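## Task

A loose, empty salt mill is standing on the table. Four little claws on its body rise around the base of its head, and a stripe on the body matches a line on the head's top. Rotate the head clockwise, as viewed from above, by 7 quarter turns relative to the body, with full revolutions counting toward the total. The mill must end standing upright on the table and completely still, with nothing squeezing it from two opposite sides, not even lightly. Then release it and pull the hand away.

## Robot and tools

Robot: a single six-joint arm carrying a five-fingered right hand. The six joints, from base to hand, are shoulder pan (-3.142 to 3.142 rad), shoulder lift (-6.283 to 6.283), elbow (0.000 to 3.142), and wrist 1, 2 and 3 (each -6.283 to 6.283). The wide range of wrist 3 allows large turns about the fingers' axis, which helps when twisting.

Frames. Scene frame: origin on the table top under the arm's base, +z up, and +y to the left when looking along +x. The hand point is 0.05 m in front of the palm, where the index pad meets the thumb tip in a pinch. Its +z runs along the straightened fingers, +y points out of the palm, and +x runs across the palm away from the thumb. Straight fingers reach 0.06-0.07 m past the point. A bracket on the little-finger side of the wrist sticks out and can collide with things. With the thumb turned fully in front of the palm, the hand can wrap objects 0.035-0.08 m wide.

The row. Every motion uses a row of 14 numbers, each in [-1, 1], in this order: dx, dy, dz, rx, ry, rz, little, ring, middle, index, thumb_bend, thumb_turn, force_limit, speed.
- dx, dy, dz, rx, ry, rz are an offset, not a pose. They are expressed in the hand point's own axes and measured from the hand point's pose in the latest result that reported it. Before any such result exists in the scene, and for a second call within the same reply, they are measured from where the robot stands when the action begins. 1.0 equals 0.6 m or 180 degrees. rx, ry, rz form one rotation vector.
- All rows in one action share that same reference pose; they do not add up. A row of all-zero offsets pulls the hand back to the reference pose, so it is not a pause.
- The five finger numbers are absolute targets: +1 is straight or open and -1 is fully curled. For thumb_turn, +1 is beside the palm and -1 is in front of it. A pinch is about index -0.22, thumb_bend -0.75, thumb_turn -0.57.
- force_limit runs from about 0 N at -1 to 10 N at +1 at the fingertip (15 N for the thumb motors). It only stops motors that are closing.
- speed runs from near zero at -1 to full at +1; at full speed a complete finger stroke takes 0.6 s. For a soft grip, close at -0.9 or slower.

Tools.
- execute_actions takes {"actions": [...], "pictures": bool}. The list holds at most one item. An empty list just reports the state. {"rows": [...], "steps": n} runs up to 15 rows over at most 15 steps of 1/30 s; the last row repeats if there are fewer rows than steps. {"steps": n} alone waits up to 300 steps, counted from the previous result.
- move takes target (one 14-number row, with offsets as above), speed (path top speed 0.002-0.5 m/s, default 0.25; turning is capped at twice that in rad/s) and an optional stop_force (13-80 N). It drives the hand in a straight line toward the target over 0.5-10 s and takes the shorter way round. stop_force ends the path when the wrist feels that much extra push against the direction of travel. Leave it out when backing away from contact, and don't rely on it during moves that rotate the hand.
- wait takes seconds (0-10).
- zoom_image takes camera (cam_high, cam_low or cam_wrist) and region [x0, y0, x1, y1] in that camera's pixels, at most 504x504.
- show_instructions displays the reference image.
- finished_scene takes scene (1 or 2) and grades the scene you are in. It cannot be undone.

Results. The state line gives end_effector_position in metres, end_effector_quat_wxyz, and velocities in the scene frame. Wrist force and Wrist torque are reported along the hand point's axes; they carry a few newtons of offset and noise and saturate near 100 N. hand_measured, hand_stopped_by (moving, target, force, stalled, fault) and hand_load_n each list six values in motor order; loads falling to about 0 mean a grip was lost. "Hand target" is the pose the controller is heading for. "pose unreachable" and HELD mean a command was altered or blocked. The move: line reports how the move ended (done, contact, held, off_target, moving, fault) and which limits acted (paced means clipped, held means some steps were blocked), plus the distance left to the target.

Behaviour. Each step's commanded pose is clipped to within 100 mm and 16 degrees of the measured pose, and the arm trails commands by about 0.17 s. After an action it continues only to the last clipped pose, so check the reported pose and send the remainder. Fingers keep moving until they reach their target or their force limit, then lock. To loosen a grip, send a target that is more open than the measured position.

Avoid the following:
- Contact torque reaching a joint limit (wrist joints 47.5 N m) or any outside force of 150 N. Either one freezes the arm for 10 s.
- Fast impacts, and targets set past a firm surface; the arm is stiff.
- Tipping the mill or knocking it off the table.
- Holding a load long enough to heat the motors.

At the end, open the hand fully, back away, and confirm the mill stands upright and still before calling finished_scene.

Each tool is called after "Emit:" in YAML: its name, and indented under it one key for each argument.

Reference images:

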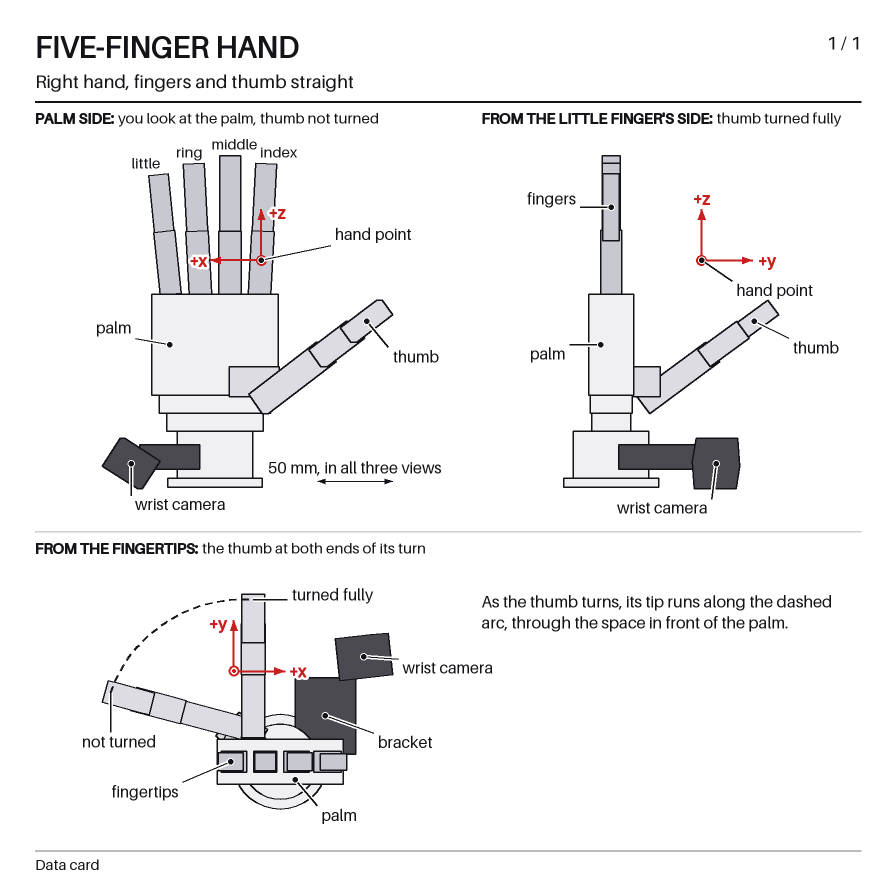

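## Session

Emit:
execute_actions:
  actions: []

Scene clock: 0.00 s of 11100.00 s.
end_effector_position=(+0.9298, -0.0998, +0.2576) hand_measured=(+1.000, +1.000, +1.000, +1.000, +1.000, +1.000) hand_load_n=(+0.0, +0.0, +0.0, +0.0, +0.0, +0.0) hand_stopped_by=(target, target, target, target, target, target) hand_force_limit=0.00 hand_speed=-0.80 end_effector_quat_wxyz=(+0.099, +0.991, +0.092, -0.018) end_effector_velocity=(-0.000, -0.000, +0.001) end_effector_angular_velocity=(-0.000, +0.000, +0.000)
Joint positions: [-0.128 -0.644  0.756  1.444  1.763  1.214]
Joint velocities: [-0.    -0.001  0.     0.001  0.    -0.   ]
Wrist force (N, on the end effector, along its own x y z axes, offset not removed): no reading
Wrist torque (N m, same axes, about the end effector's origin, offset not removed): no reading
Hand target: +0.930, -0.100, +0.258; +0.099, +0.991, +0.092, -0.018

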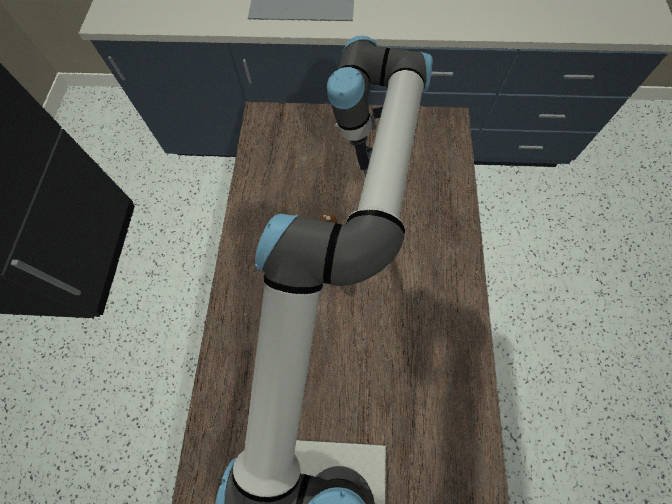

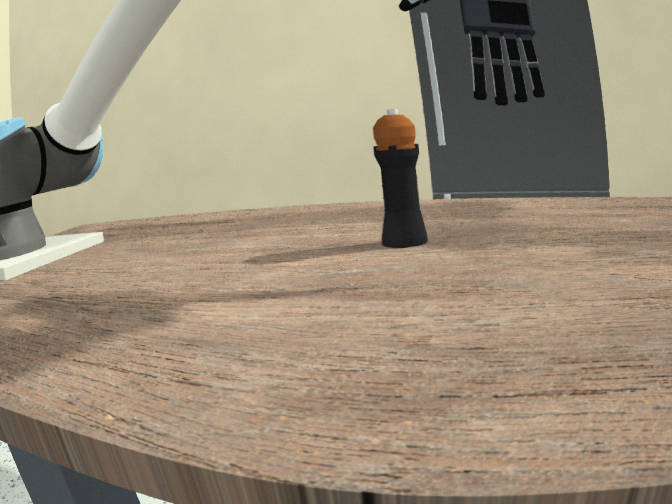

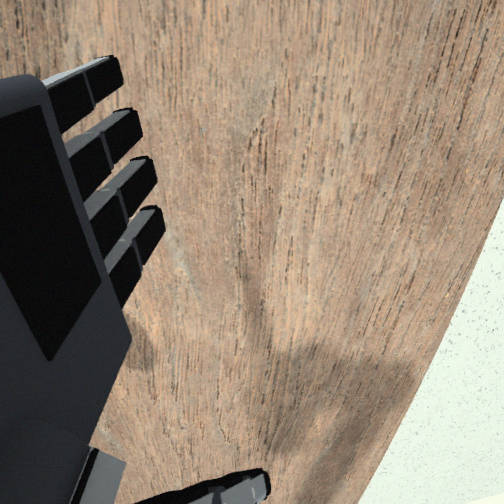

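Emit:
move:
  target: [-0.1837,-0.2043,-0.0981,0.0633,0.0115,0.0589,1,1,1,1,1,-1,0,0.5]

Scene clock: 9.00 s of 11100.00 s.
end_effector_position=(+0.7998, +0.0102, +0.2972) hand_measured=(+1.000, +1.000, +1.000, +1.000, +1.000, -1.000) hand_load_n=(+0.0, +0.0, +0.0, +0.0, +0.0, +0.0) hand_stopped_by=(target, target, target, target, target, target) hand_force_limit=0.00 hand_speed=0.50 end_effector_quat_wxyz=(+0.000, +1.000, -0.000, -0.000) end_effector_velocity=(-0.002, +0.001, +0.001) end_effector_angular_velocity=(+0.003, -0.003, -0.001)
Joint positions: [-0.089 -0.908  1.124  1.358  1.562  1.439]
Joint velocities: [-0.    -0.006  0.007 -0.003 -0.004  0.   ]
Wrist force (N, on the end effector, along its own x y z axes, offset not removed): [-2.3 0.7 0.7]
Wrist torque (N m, same axes, about the end effector's origin, offset not removed): [0.09 0.02 -0.06]
Hand target: +0.800, +0.010, +0.297; +0.000, +1.000, -0.000, +0.000
Off the commanded pose: 0.000 m, 0 deg.
After step 90, 4.57 s passed at rest.
move: done
camera_calibration (this result's frames):
cam_wrist: T_world_to_cam=[[-0.131584, -0.990445, -0.0412826, 0.139471], [-0.867258, 0.0948472, 0.488741, 0.5553], [-0.480155, 0.100113, -0.871452, 0.769917], [0, 0, 0, 1]] pos_world=[0.86962, 0.00839095, 0.405305]

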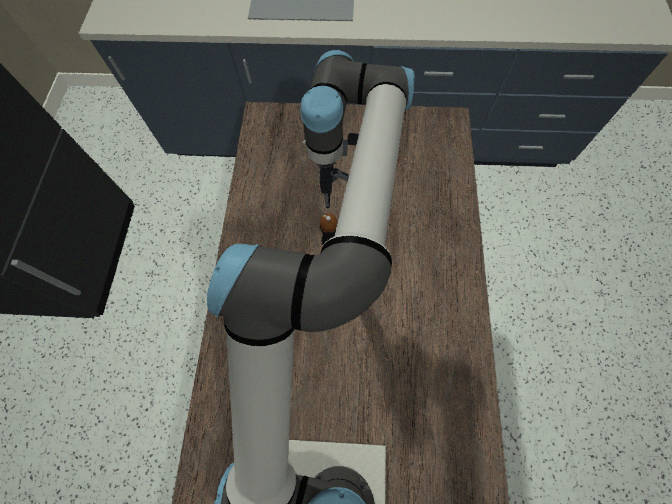

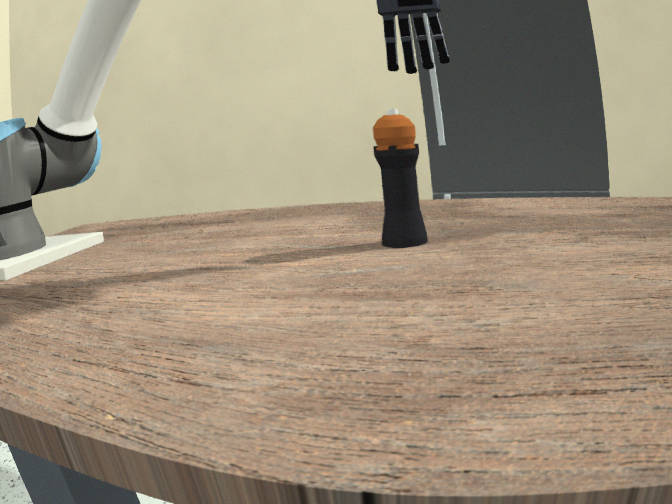

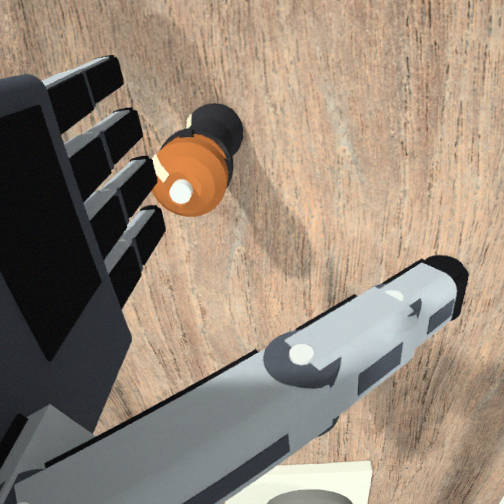

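Emit:
move:
  target: [-0.008,-0.0913,0,0,0,0,1,1,1,1,1,-1,0,0.5]

Emit:
move:
  target: [0,0,0,0,0,-0.9,1,1,1,1,1,-1,0,0.5]
  speed: 0.5

Scene clock: 13.60 s of 11100.00 s.
end_effector_position=(+0.7949, +0.0646, +0.2970) hand_measured=(+1.000, +1.000, +1.000, +1.000, +1.000, -1.000) hand_load_n=(+0.0, +0.0, +0.0, +0.0, +0.0, +0.0) hand_stopped_by=(target, target, target, target, target, target) hand_force_limit=0.00 hand_speed=0.50 end_effector_quat_wxyz=(+0.000, +1.000, -0.000, -0.000) end_effector_velocity=(-0.000, +0.003, +0.001) end_effector_angular_velocity=(-0.001, -0.000, +0.001)
Joint positions: [-0.023 -0.906  1.119  1.359  1.562  1.505]
Joint velocities: [ 0.004 -0.    -0.001  0.001  0.001  0.003]
Wrist force (N, on the end effector, along its own x y z axes, offset not removed): [-1.3 0.2 -5.0]
Wrist torque (N m, same axes, about the end effector's origin, offset not removed): [0.42 -0.04 0.08]
Hand target: +0.795, +0.065, +0.297; +0.000, +1.000, -0.000, -0.000
Off the commanded pose: 0.000 m, 0 deg.
After step 90, 0.60 s passed at rest.
move: done
camera_calibration (this result's frames):
cam_wrist: T_world_to_cam=[[-0.131574, -0.990448, -0.0412433, 0.192732], [-0.867218, 0.094849, 0.488811, 0.545917], [-0.48023, 0.100082, -0.871414, 0.762062], [0, 0, 0, 1]] pos_world=[0.864753, 0.0628432, 0.40517]

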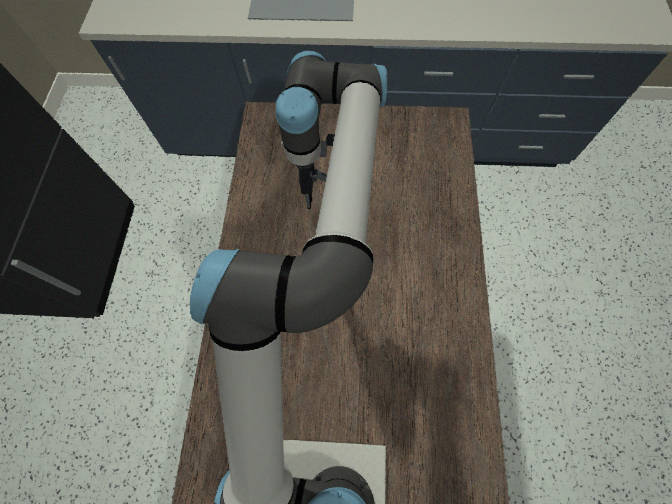

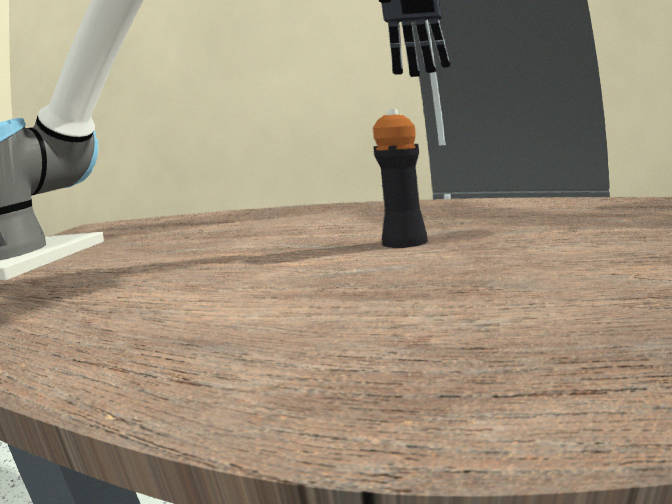

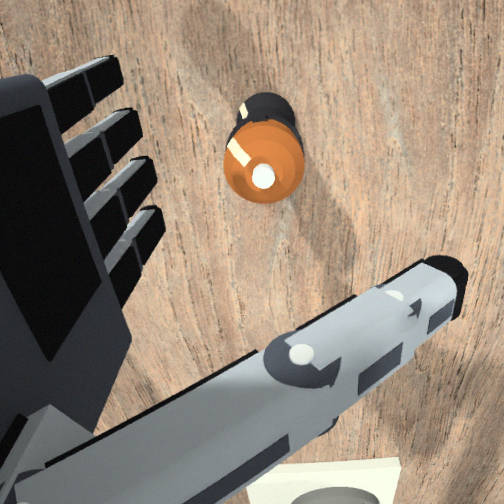

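Scene clock: 17.17 s of 11100.00 s.
end_effector_position=(+0.7951, +0.0645, +0.2971) hand_measured=(+1.000, +1.000, +1.000, +1.000, +1.000, -1.000) hand_load_n=(+0.0, +0.0, +0.0, +0.0, +0.0, +0.0) hand_stopped_by=(target, target, target, target, target, target) hand_force_limit=0.00 hand_speed=0.50 end_effector_quat_wxyz=(+0.000, +0.158, +0.987, -0.000) end_effector_velocity=(+0.001, +0.000, +0.000) end_effector_angular_velocity=(+0.002, +0.000, +0.016)
Joint positions: [-0.176 -1.055  1.362  1.267  1.563 -1.473]
Joint velocities: [-0.001  0.002 -0.004  0.002 -0.002 -0.017]
Wrist force (N, on the end effector, along its own x y z axes, offset not removed): [0.4 1.7 -1.6]
Wrist torque (N m, same axes, about the end effector's origin, offset not removed): [0.37 -0.38 0.24]
Hand target: +0.795, +0.065, +0.297; +0.000, +0.157, +0.988, -0.000
Off the commanded pose: 0.000 m, 0 deg.
move: done
camera_calibration (this result's frames):
cam_wrist: T_world_to_cam=[[0.433006, 0.900368, -0.0429446, -0.377722], [0.794947, -0.358979, 0.489073, -0.746361], [0.42493, -0.24591, -0.871185, 0.0647859], [0, 0, 0, 1]] pos_world=[0.729344, 0.0880923, 0.405245]

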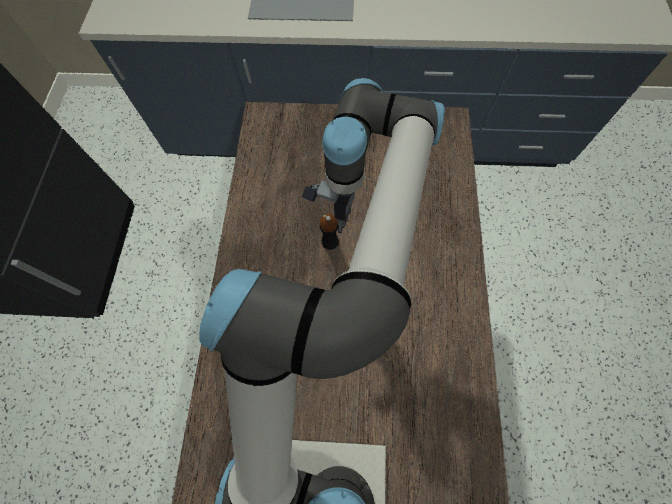

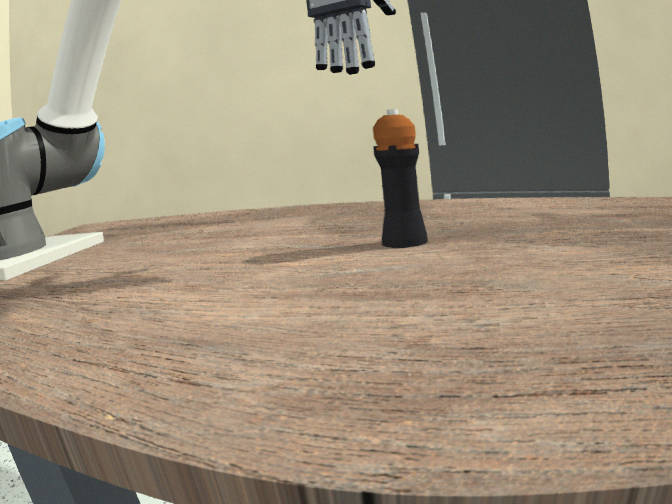

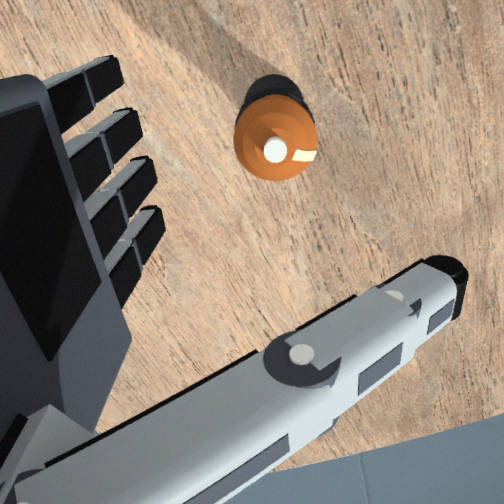

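Emit:
move:
  target: [0.0163,0.0025,0,0,0,-0.9,1,1,1,1,1,-1,0,0.5]
  speed: 0.5

Emit:
move:
  target: [0,0,0.08,0,0,-0.45,1,1,1,1,1,-1,0,0.5]
  speed: 0.5

Scene clock: 24.70 s of 11100.00 s.
end_effector_position=(+0.7861, +0.0691, +0.2971) hand_measured=(+1.000, +1.000, +1.000, +1.000, +1.000, -1.000) hand_load_n=(+0.0, +0.0, +0.0, +0.0, +0.0, +0.0) hand_stopped_by=(target, target, target, target, target, target) hand_force_limit=0.00 hand_speed=0.50 end_effector_quat_wxyz=(+0.001, +0.950, -0.311, +0.000) end_effector_velocity=(-0.000, +0.000, +0.001) end_effector_angular_velocity=(+0.001, -0.002, +0.014)
Joint positions: [-0.052 -0.874  1.065  1.381  1.563 -4.174]
Joint velocities: [ 0.001 -0.003  0.001 -0.001 -0.001 -0.014]
Wrist force (N, on the end effector, along its own x y z axes, offset not removed): [0.7 -0.9 -1.1]
Wrist torque (N m, same axes, about the end effector's origin, offset not removed): [0.06 -0.34 0.16]
Hand target: +0.786, +0.069, +0.297; +0.001, +0.951, -0.310, +0.000
Off the commanded pose: 0.000 m, 0 deg.
After step 90, 0.97 s passed at rest.
move: done
camera_calibration (this result's frames):
cam_wrist: T_world_to_cam=[[-0.691366, -0.721332, -0.0411557, 0.617491], [-0.643856, 0.589262, 0.488078, 0.328307], [-0.327814, 0.363939, -0.871829, 0.619516], [0, 0, 0, 1]] pos_world=[0.841381, 0.0264916, 0.405287]

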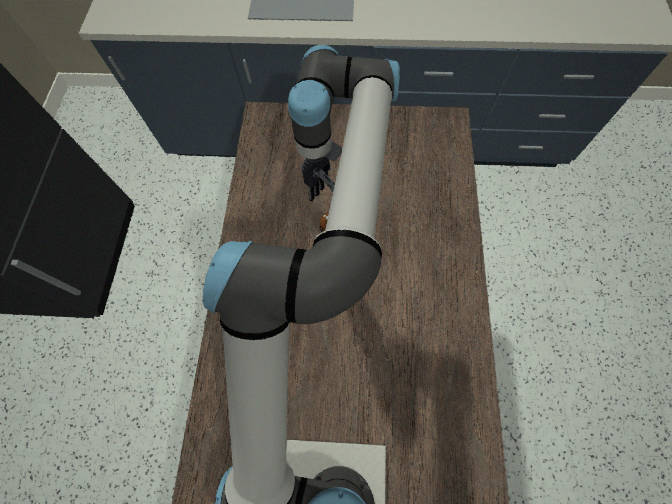

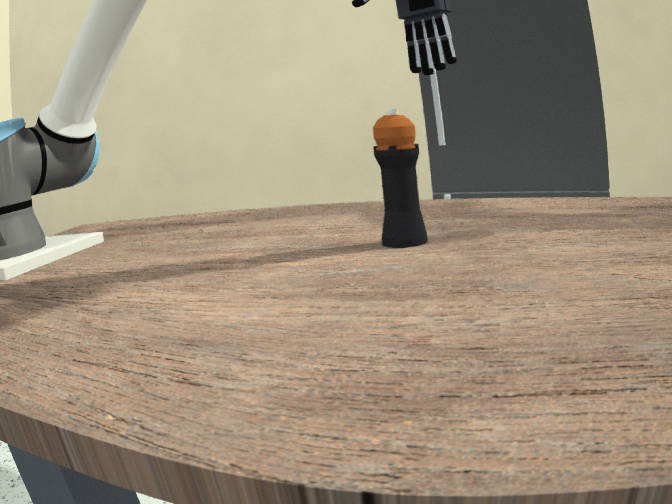

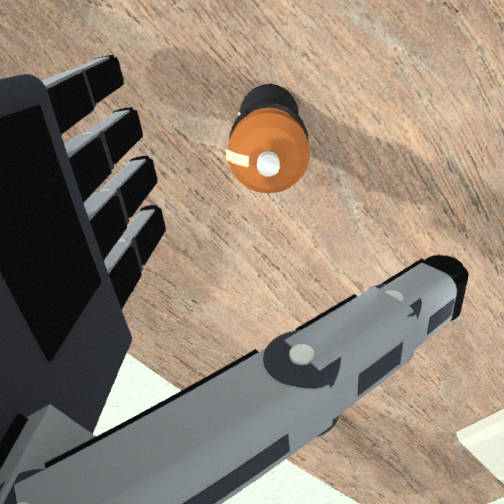

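Scene clock: 26.87 s of 11100.00 s.
end_effector_position=(+0.7861, +0.0689, +0.2490) hand_measured=(+1.000, +1.000, +1.000, +1.000, +1.000, -1.000) hand_load_n=(+0.0, +0.0, +0.0, +0.0, +0.0, +0.0) hand_stopped_by=(target, target, target, target, target, target) hand_force_limit=0.00 hand_speed=0.50 end_effector_quat_wxyz=(+0.001, +0.925, +0.380, -0.000) end_effector_velocity=(-0.000, -0.000, -0.002) end_effector_angular_velocity=(+0.001, +0.000, +0.016)
Joint positions: [-0.017 -0.981  1.332  1.222  1.563 -5.551]
Joint velocities: [-0.001 -0.001  0.004 -0.003 -0.001 -0.017]
Wrist force (N, on the end effector, along its own x y z axes, offset not removed): [-1.9 1.4 -4.2]
Wrist torque (N m, same axes, about the end effector's origin, offset not removed): [0.51 0.10 0.03]
Hand target: +0.786, +0.069, +0.249; +0.001, +0.925, +0.381, -0.000
Off the commanded pose: 0.000 m, 0 deg.
move: done
camera_calibration (this result's frames):
cam_wrist: T_world_to_cam=[[0.602694, -0.796909, -0.0411832, -0.396751], [-0.683023, -0.541874, 0.489747, 0.46021], [-0.4126, -0.267039, -0.870891, 0.687534], [0, 0, 0, 1]] pos_world=[0.83713, 0.116799, 0.357042]

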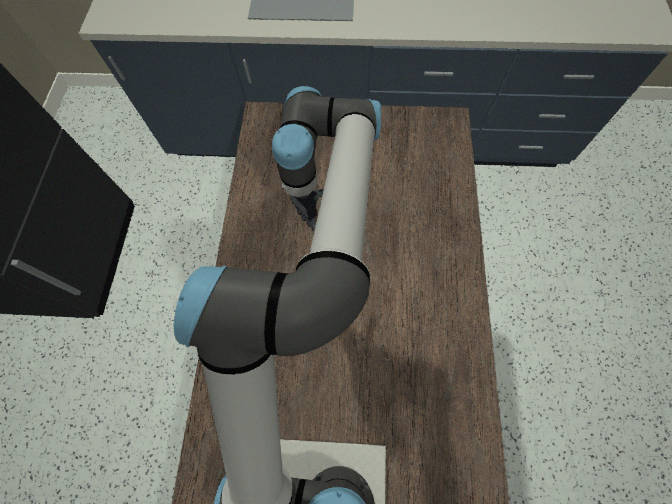

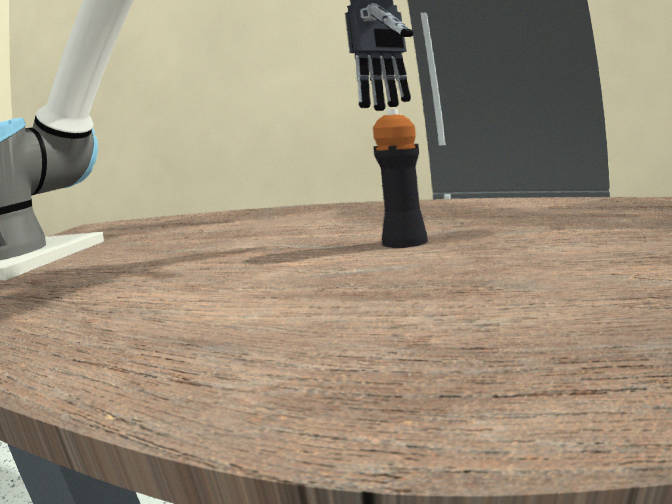

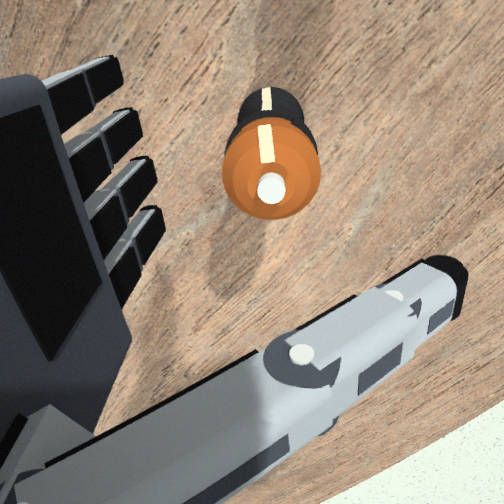

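Emit:
move:
  target: [0,0,0,0.25,0,0,1,1,0.4,0.4,0.6,-0.6,0,0.5]

Scene clock: 32.83 s of 11100.00 s.
end_effector_position=(+0.7865, +0.0689, +0.2494) hand_measured=(+1.000, +1.000, +0.400, +0.400, +0.600, -0.600) hand_load_n=(+0.0, +0.0, +0.0, +0.0, +0.0, +0.0) hand_stopped_by=(target, target, target, target, target, target) hand_force_limit=0.00 hand_speed=0.50 end_effector_quat_wxyz=(-0.352, +0.855, +0.350, -0.146) end_effector_velocity=(-0.000, -0.000, +0.000) end_effector_angular_velocity=(+0.010, +0.011, +0.001)
Joint positions: [-0.168 -0.733  1.11   1.894  1.168 -5.852]
Joint velocities: [-0.002  0.004 -0.002  0.013 -0.003 -0.008]
Wrist force (N, on the end effector, along its own x y z axes, offset not removed): [-1.5 3.0 -0.3]
Wrist torque (N m, same axes, about the end effector's origin, offset not removed): [0.46 -0.19 0.15]
Hand target: +0.786, +0.069, +0.249; -0.353, +0.855, +0.350, -0.146
Off the commanded pose: 0.001 m, 0 deg.
After step 90, 0.80 s passed at rest.
move: done
camera_calibration (this result's frames):
cam_wrist: T_world_to_cam=[[0.377793, -0.572214, -0.727903, -0.064289], [-0.421799, -0.806214, 0.414855, 0.29167], [-0.824232, 0.1503, -0.545941, 0.901974], [0, 0, 0, 1]] pos_world=[0.89075, 0.062795, 0.324628]

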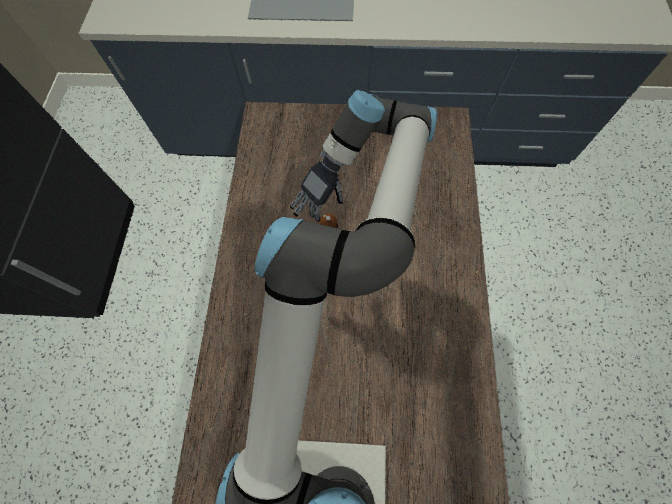

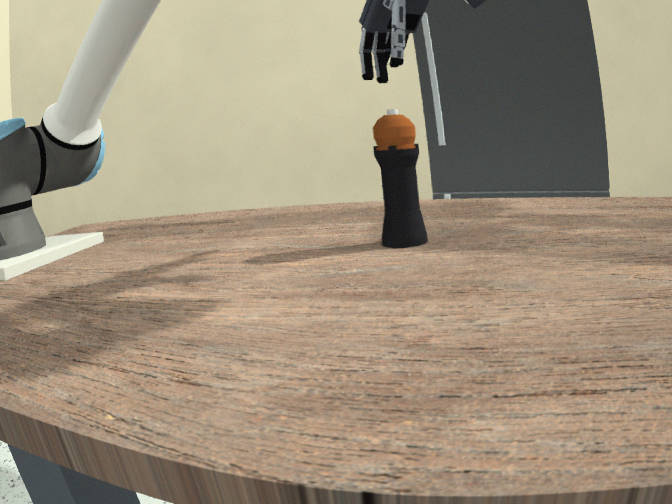

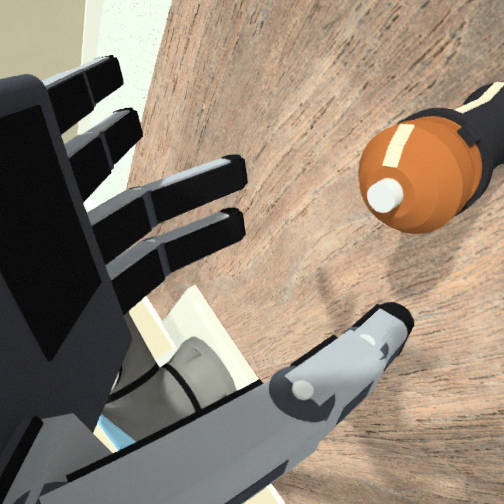

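Emit:
move:
  target: [0,0.0589,0.0589,0,0,0,1,1,0.4,0.4,0.6,-0.6,0,0.5]
  speed: 0.1

Emit:
zoom_image:
  camera: "cam_low"
  region: [300, 0, 500, 200]

Scene clock: 34.80 s of 11100.00 s.
end_effector_position=(+0.7866, +0.0687, +0.1998) hand_measured=(+1.000, +1.000, +0.400, +0.400, +0.600, -0.600) hand_load_n=(+0.0, +0.0, +0.0, +0.0, +0.0, +0.0) hand_stopped_by=(target, target, target, target, target, target) hand_force_limit=0.00 hand_speed=0.50 end_effector_quat_wxyz=(-0.352, +0.855, +0.350, -0.146) end_effector_velocity=(-0.000, +0.000, -0.003) end_effector_angular_velocity=(+0.001, +0.002, -0.001)
Joint positions: [-0.168 -0.697  1.137  1.831  1.168 -5.852]
Joint velocities: [ 0.     0.003  0.002 -0.002 -0.001  0.   ]
Wrist force (N, on the end effector, along its own x y z axes, offset not removed): [-3.7 1.0 -1.7]
Wrist torque (N m, same axes, about the end effector's origin, offset not removed): [0.36 0.38 -0.12]
Hand target: +0.787, +0.069, +0.199; -0.352, +0.855, +0.350, -0.146
Off the commanded pose: 0.000 m, 0 deg.
move: done
camera_calibration (this result's frames):
cam_wrist: T_world_to_cam=[[0.377782, -0.572203, -0.727918, -0.100545], [-0.421792, -0.806221, 0.41485, 0.312112], [-0.824241, 0.150307, -0.545926, 0.875028], [0, 0, 0, 1]] pos_world=[0.890864, 0.062576, 0.275032]

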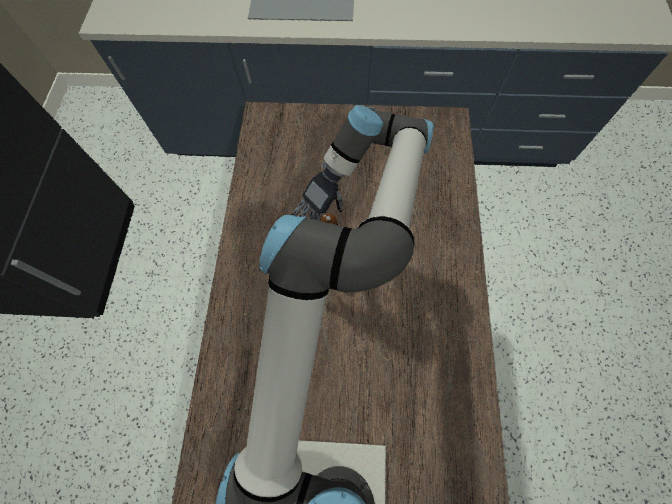

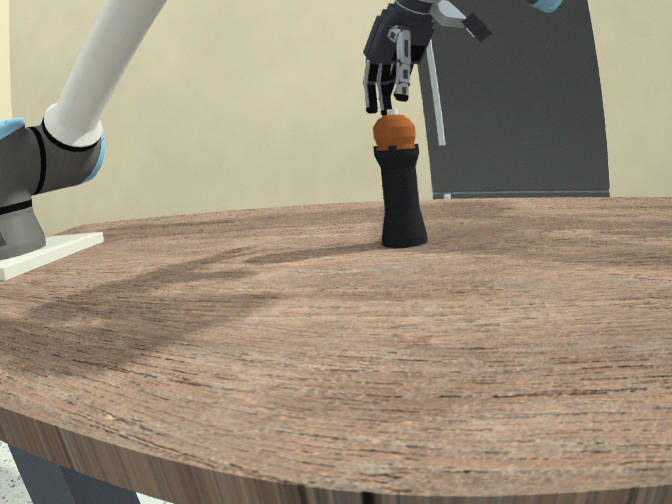

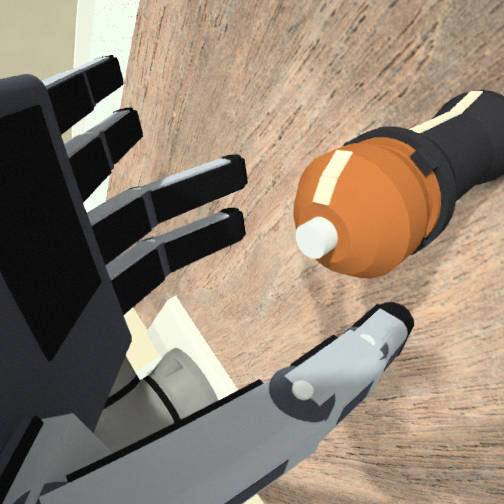

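Region (300, 0, 500, 200) of cam_low's 672x504 image, scaled by 2.520, with more detail than that image has.

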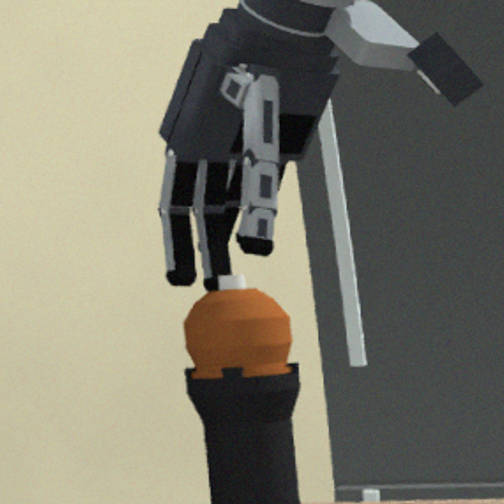

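Emit:
move:
  target: [0,0.0354,0.0354,0,0,0,1,1,0.4,0.4,1,-0.6,0,0.5]
  speed: 0.04

Emit:
zoom_image:
  camera: "cam_low"
  region: [300, 0, 500, 200]

Scene clock: 37.73 s of 11100.00 s.
end_effector_position=(+0.7866, +0.0685, +0.1701) hand_measured=(+1.000, +1.000, +0.400, +0.400, +1.000, -0.600) hand_load_n=(+0.0, +0.0, +0.0, +0.0, +0.0, +0.0) hand_stopped_by=(target, target, target, target, target, target) hand_force_limit=0.00 hand_speed=0.50 end_effector_quat_wxyz=(-0.352, +0.855, +0.350, -0.146) end_effector_velocity=(-0.000, +0.000, -0.003) end_effector_angular_velocity=(+0.001, +0.003, -0.001)
Joint positions: [-0.168 -0.674  1.15   1.795  1.168 -5.852]
Joint velocities: [ 0.     0.003  0.001 -0.001 -0.     0.001]
Wrist force (N, on the end effector, along its own x y z axes, offset not removed): [1.1 -1.9 -2.2]
Wrist torque (N m, same axes, about the end effector's origin, offset not removed): [-0.03 -0.43 0.12]
Hand target: +0.787, +0.069, +0.170; -0.352, +0.855, +0.350, -0.146
Off the commanded pose: 0.000 m, 0 deg.
move: done
camera_calibration (this result's frames):
cam_wrist: T_world_to_cam=[[0.377806, -0.572232, -0.727883, -0.12227], [-0.421725, -0.806219, 0.414921, 0.324252], [-0.824264, 0.150207, -0.545918, 0.85893], [0, 0, 0, 1]] pos_world=[0.890924, 0.0624342, 0.245369]

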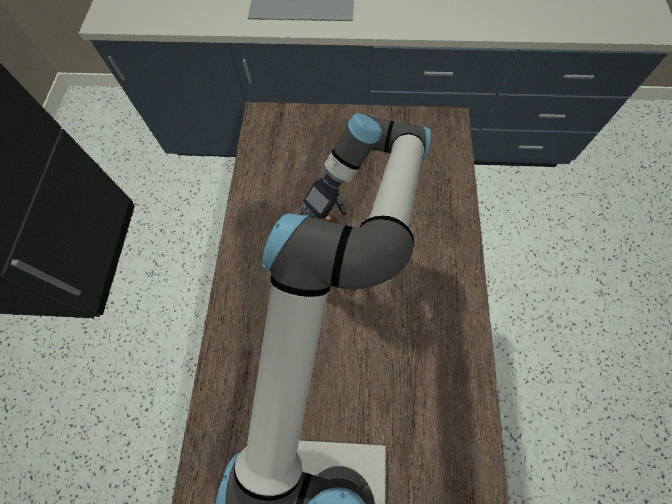

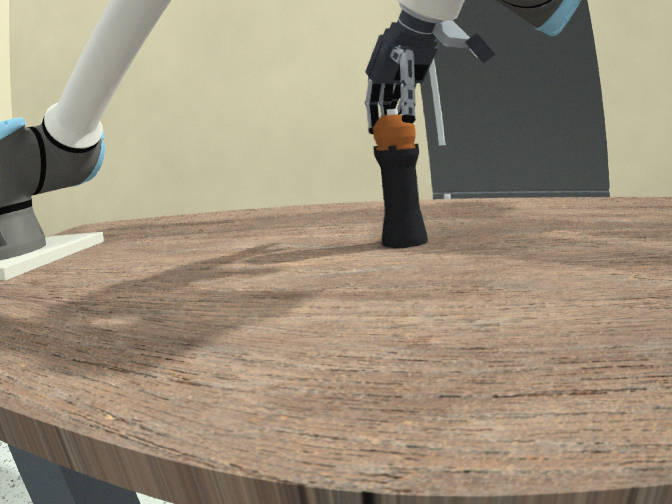

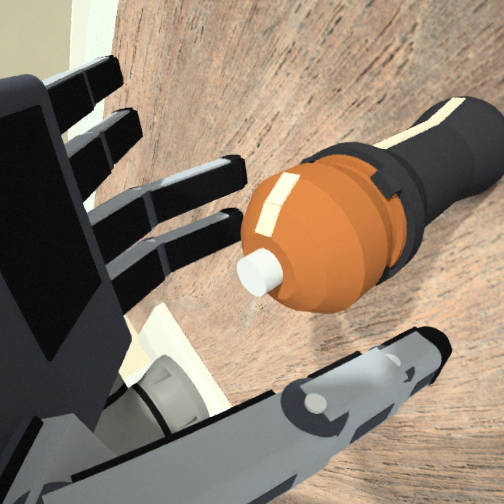

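Region (300, 0, 500, 200) of cam_low's 672x504 image, scaled by 2.520, with more detail than that image has.

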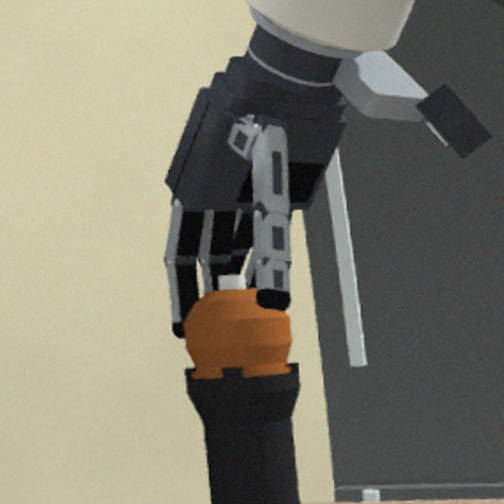

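Emit:
move:
  target: [0,0.0141,0.0141,0.0556,0,0,1,1,0.4,0.4,1,-0.6,0,0.5]
  speed: 0.04

Emit:
zoom_image:
  camera: "cam_low"
  region: [300, 0, 500, 200]

Scene clock: 40.97 s of 11100.00 s.
end_effector_position=(+0.7868, +0.0684, +0.1583) hand_measured=(+1.000, +1.000, +0.400, +0.400, +1.000, -0.600) hand_load_n=(+0.0, +0.0, +0.0, +0.0, +0.0, +0.0) hand_stopped_by=(target, target, target, target, target, target) hand_force_limit=0.00 hand_speed=0.50 end_effector_quat_wxyz=(-0.425, +0.822, +0.336, -0.175) end_effector_velocity=(+0.000, -0.002, -0.000) end_effector_angular_velocity=(+0.012, +0.011, -0.002)
Joint positions: [-0.19  -0.607  1.128  1.932  1.118 -5.942]
Joint velocities: [-0.004  0.005 -0.001  0.014 -0.004 -0.01 ]
Wrist force (N, on the end effector, along its own x y z axes, offset not removed): [0.6 -2.0 -3.3]
Wrist torque (N m, same axes, about the end effector's origin, offset not removed): [0.10 -0.28 0.13]
Hand target: +0.787, +0.068, +0.158; -0.426, +0.822, +0.336, -0.176
Off the commanded pose: 0.000 m, 0 deg.
move: done
camera_calibration (this result's frames):
cam_wrist: T_world_to_cam=[[0.282757, -0.476606, -0.832403, -0.0461638], [-0.374954, -0.853687, 0.361425, 0.304052], [-0.882869, 0.209917, -0.420092, 0.87472], [0, 0, 0, 1]] pos_world=[0.899322, 0.0539444, 0.219144]

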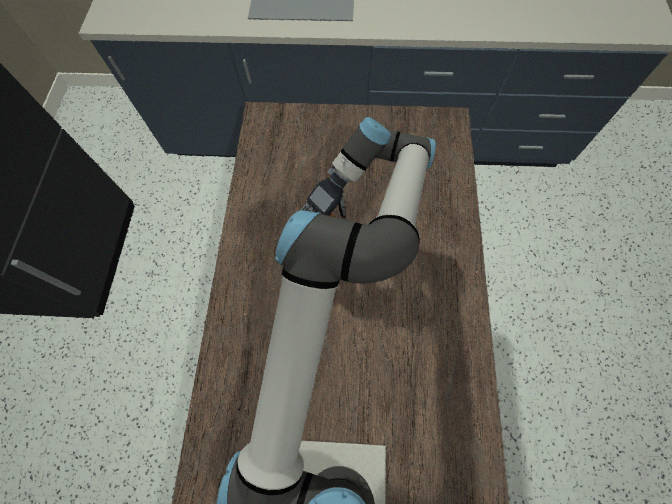

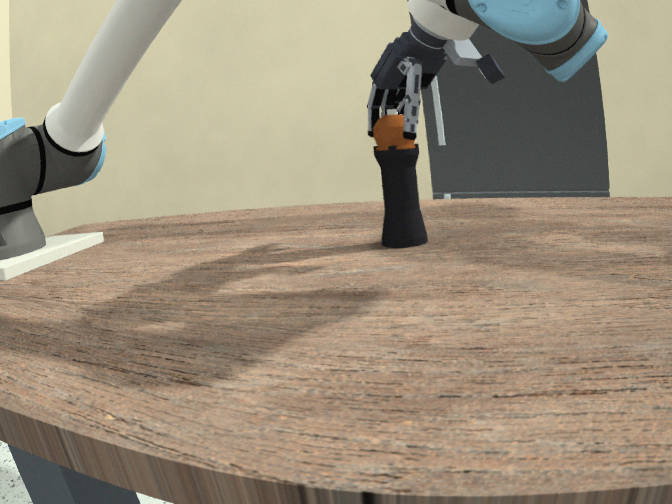

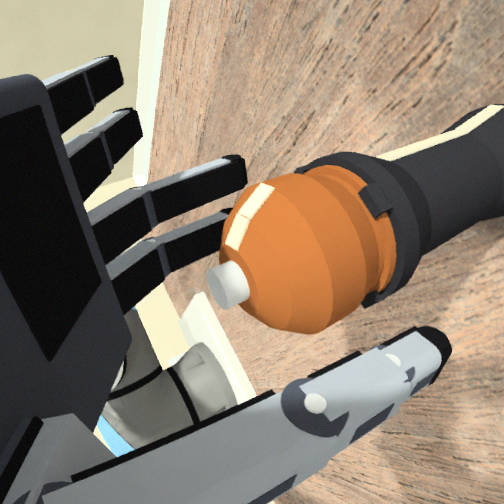

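Region (300, 0, 500, 200) of cam_low's 672x504 image, scaled by 2.520, with more detail than that image has.

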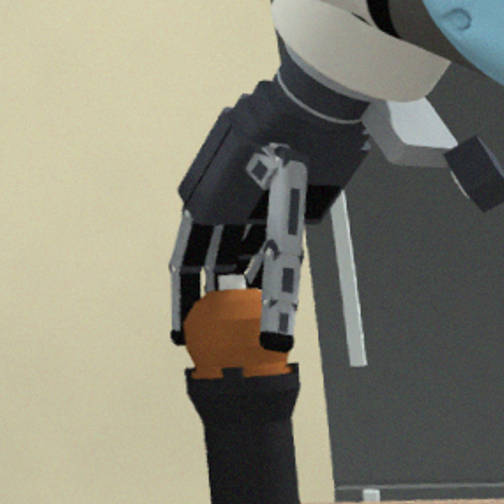

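Close gently with a low force limit first, so each digit stops on touch.

Emit:
execute_actions:
  actions:
    - {"rows":[[0,0,0,0,0,0,1,1,-0.3,-0.3,-0.6,-0.6,-0.85,-0.85]],"steps":15}
  pictures: false

Emit:
wait:
  seconds: 4

Emit:
zoom_image:
  camera: "cam_low"
  region: [300, 50, 500, 250]

Scene clock: 42.30 s of 11100.00 s.
end_effector_position=(+0.7868, +0.0683, +0.1583) hand_measured=(+1.000, +1.000, +0.300, +0.300, +0.938, -0.600) hand_load_n=(+0.0, +0.0, +0.0, +0.0, +0.0, +0.0) hand_stopped_by=(target, target, moving, moving, moving, target) hand_force_limit=-0.85 hand_speed=-0.85 end_effector_quat_wxyz=(-0.425, +0.822, +0.336, -0.175) end_effector_velocity=(-0.001, +0.001, -0.001) end_effector_angular_velocity=(+0.001, +0.005, +0.000)
Joint positions: [-0.19  -0.606  1.128  1.932  1.118 -5.942]
Joint velocities: [ 0.001  0.002  0.002  0.001 -0.    -0.   ]
Wrist force (N, on the end effector, along its own x y z axes, offset not removed): [-0.7 0.7 -4.1]
Wrist torque (N m, same axes, about the end effector's origin, offset not removed): [0.48 -0.06 0.07]
Hand target: +0.787, +0.068, +0.158; -0.425, +0.822, +0.336, -0.175
Off the commanded pose: 0.000 m, 0 deg.
Steps of this call (steps 1 to 25: nothing new was sent; steps 26 to 40: all 15 steps of this action). Readings (end_effector_position | what the end effector reports):
26: (+0.7868, +0.0684, +0.1582) | hand_measured=(+1.000, +1.000, +0.400, +0.400, +1.000, -0.600) hand_load_n=(+0.0, +0.0, +0.0, +0.0, +0.0, +0.0) hand_stopped_by=(target, target, moving, moving, moving, target) hand_force_limit=-0.85 hand_speed=-0.85
27: (+0.7868, +0.0684, +0.1582) | hand_measured=(+1.000, +1.000, +0.400, +0.400, +1.000, -0.600) hand_load_n=(+0.0, +0.0, +0.0, +0.0, +0.0, +0.0) hand_stopped_by=(target, target, moving, moving, moving, target) hand_force_limit=-0.85 hand_speed=-0.85
29: (+0.7868, +0.0684, +0.1582) | hand_measured=(+1.000, +1.000, +0.392, +0.392, +0.996, -0.600) hand_load_n=(+0.0, +0.0, +0.0, +0.0, +0.0, +0.0) hand_stopped_by=(target, target, moving, moving, moving, target) hand_force_limit=-0.85 hand_speed=-0.85
33: (+0.7869, +0.0683, +0.1583) | hand_measured=(+1.000, +1.000, +0.360, +0.360, +0.974, -0.600) hand_load_n=(+0.0, +0.0, +0.0, +0.0, +0.0, +0.0) hand_stopped_by=(target, target, moving, moving, moving, target) hand_force_limit=-0.85 hand_speed=-0.85
40: the state above

Scene clock: 46.30 s of 11100.00 s.
end_effector_position=(+0.7868, +0.0684, +0.1583) hand_measured=(+1.000, +1.000, +0.192, +0.226, +0.330, -0.600) hand_load_n=(+0.0, +0.0, +1.5, +1.0, +1.5, +0.0) hand_stopped_by=(target, target, force, force, force, target) hand_force_limit=-0.85 hand_speed=-0.85 end_effector_quat_wxyz=(-0.425, +0.822, +0.337, -0.175) end_effector_velocity=(-0.001, +0.001, -0.001) end_effector_angular_velocity=(+0.001, +0.002, +0.001)
Joint positions: [-0.19  -0.607  1.128  1.932  1.118 -5.942]
Joint velocities: [ 0.001  0.001  0.002 -0.001 -0.    -0.   ]
Wrist force (N, on the end effector, along its own x y z axes, offset not removed): [-0.4 1.1 -0.9]
Wrist torque (N m, same axes, about the end effector's origin, offset not removed): [0.37 -0.12 0.12]
Hand target: +0.787, +0.068, +0.158; -0.425, +0.822, +0.336, -0.175
Off the commanded pose: 0.000 m, 0 deg.
Steps of this call (steps 1 to 120: nothing new was sent). Readings (end_effector_position | what the end effector reports):
1: (+0.7868, +0.0684, +0.1583) | hand_measured=(+1.000, +1.000, +0.292, +0.292, +0.932, -0.600) hand_load_n=(+0.0, +0.0, +0.0, +0.0, +0.0, +0.0) hand_stopped_by=(target, target, moving, moving, moving, target) hand_force_limit=-0.85 hand_speed=-0.85
2: (+0.7868, +0.0684, +0.1583) | hand_measured=(+1.000, +1.000, +0.284, +0.284, +0.926, -0.600) hand_load_n=(+0.0, +0.0, +0.0, +0.0, +0.0, +0.0) hand_stopped_by=(target, target, moving, moving, moving, target) hand_force_limit=-0.85 hand_speed=-0.85
4: (+0.7868, +0.0684, +0.1583) | hand_measured=(+1.000, +1.000, +0.268, +0.268, +0.916, -0.600) hand_load_n=(+0.0, +0.0, +0.0, +0.0, +0.0, +0.0) hand_stopped_by=(target, target, moving, moving, moving, target) hand_force_limit=-0.85 hand_speed=-0.85
8: (+0.7868, +0.0684, +0.1583) | hand_measured=(+1.000, +1.000, +0.234, +0.234, +0.896, -0.600) hand_load_n=(+0.0, +0.0, +0.0, +0.0, +0.0, +0.0) hand_stopped_by=(target, target, moving, moving, moving, target) hand_force_limit=-0.85 hand_speed=-0.85
120: the state above
camera_calibration (this result's frames):
cam_wrist: T_world_to_cam=[[0.282763, -0.476607, -0.832401, -0.0461708], [-0.374953, -0.853688, 0.361425, 0.304053], [-0.882868, 0.209913, -0.420096, 0.874717], [0, 0, 0, 1]] pos_world=[0.89932, 0.0539465, 0.21914]

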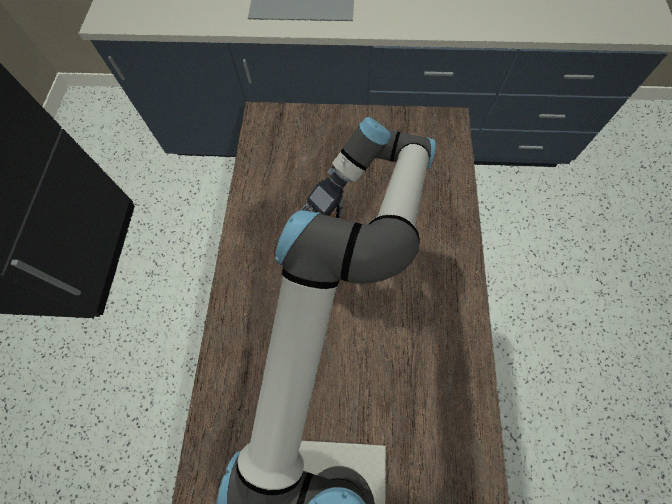

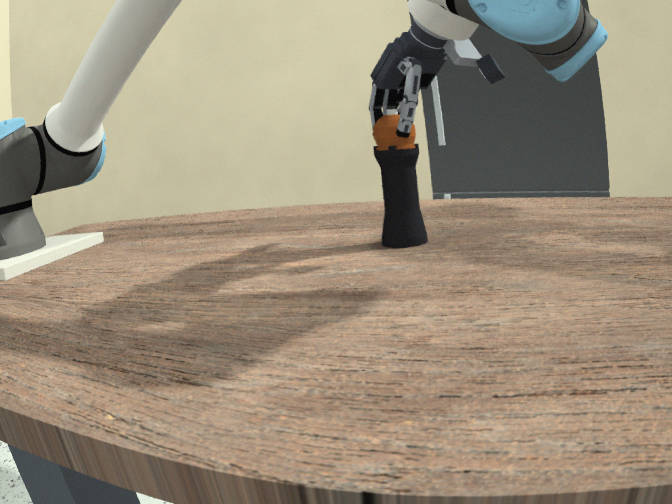

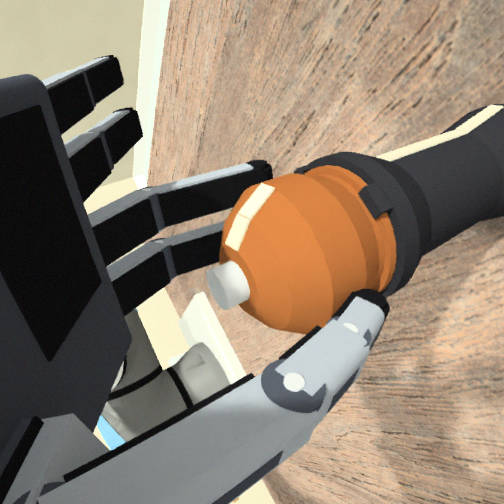

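Region (300, 50, 500, 250) of cam_low's 672x504 image, scaled by 2.520, with more detail than that image has.

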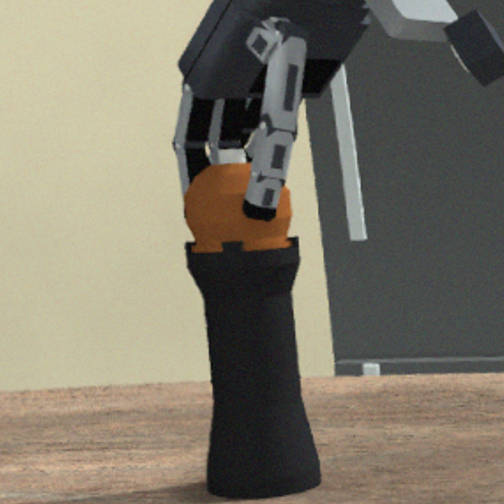

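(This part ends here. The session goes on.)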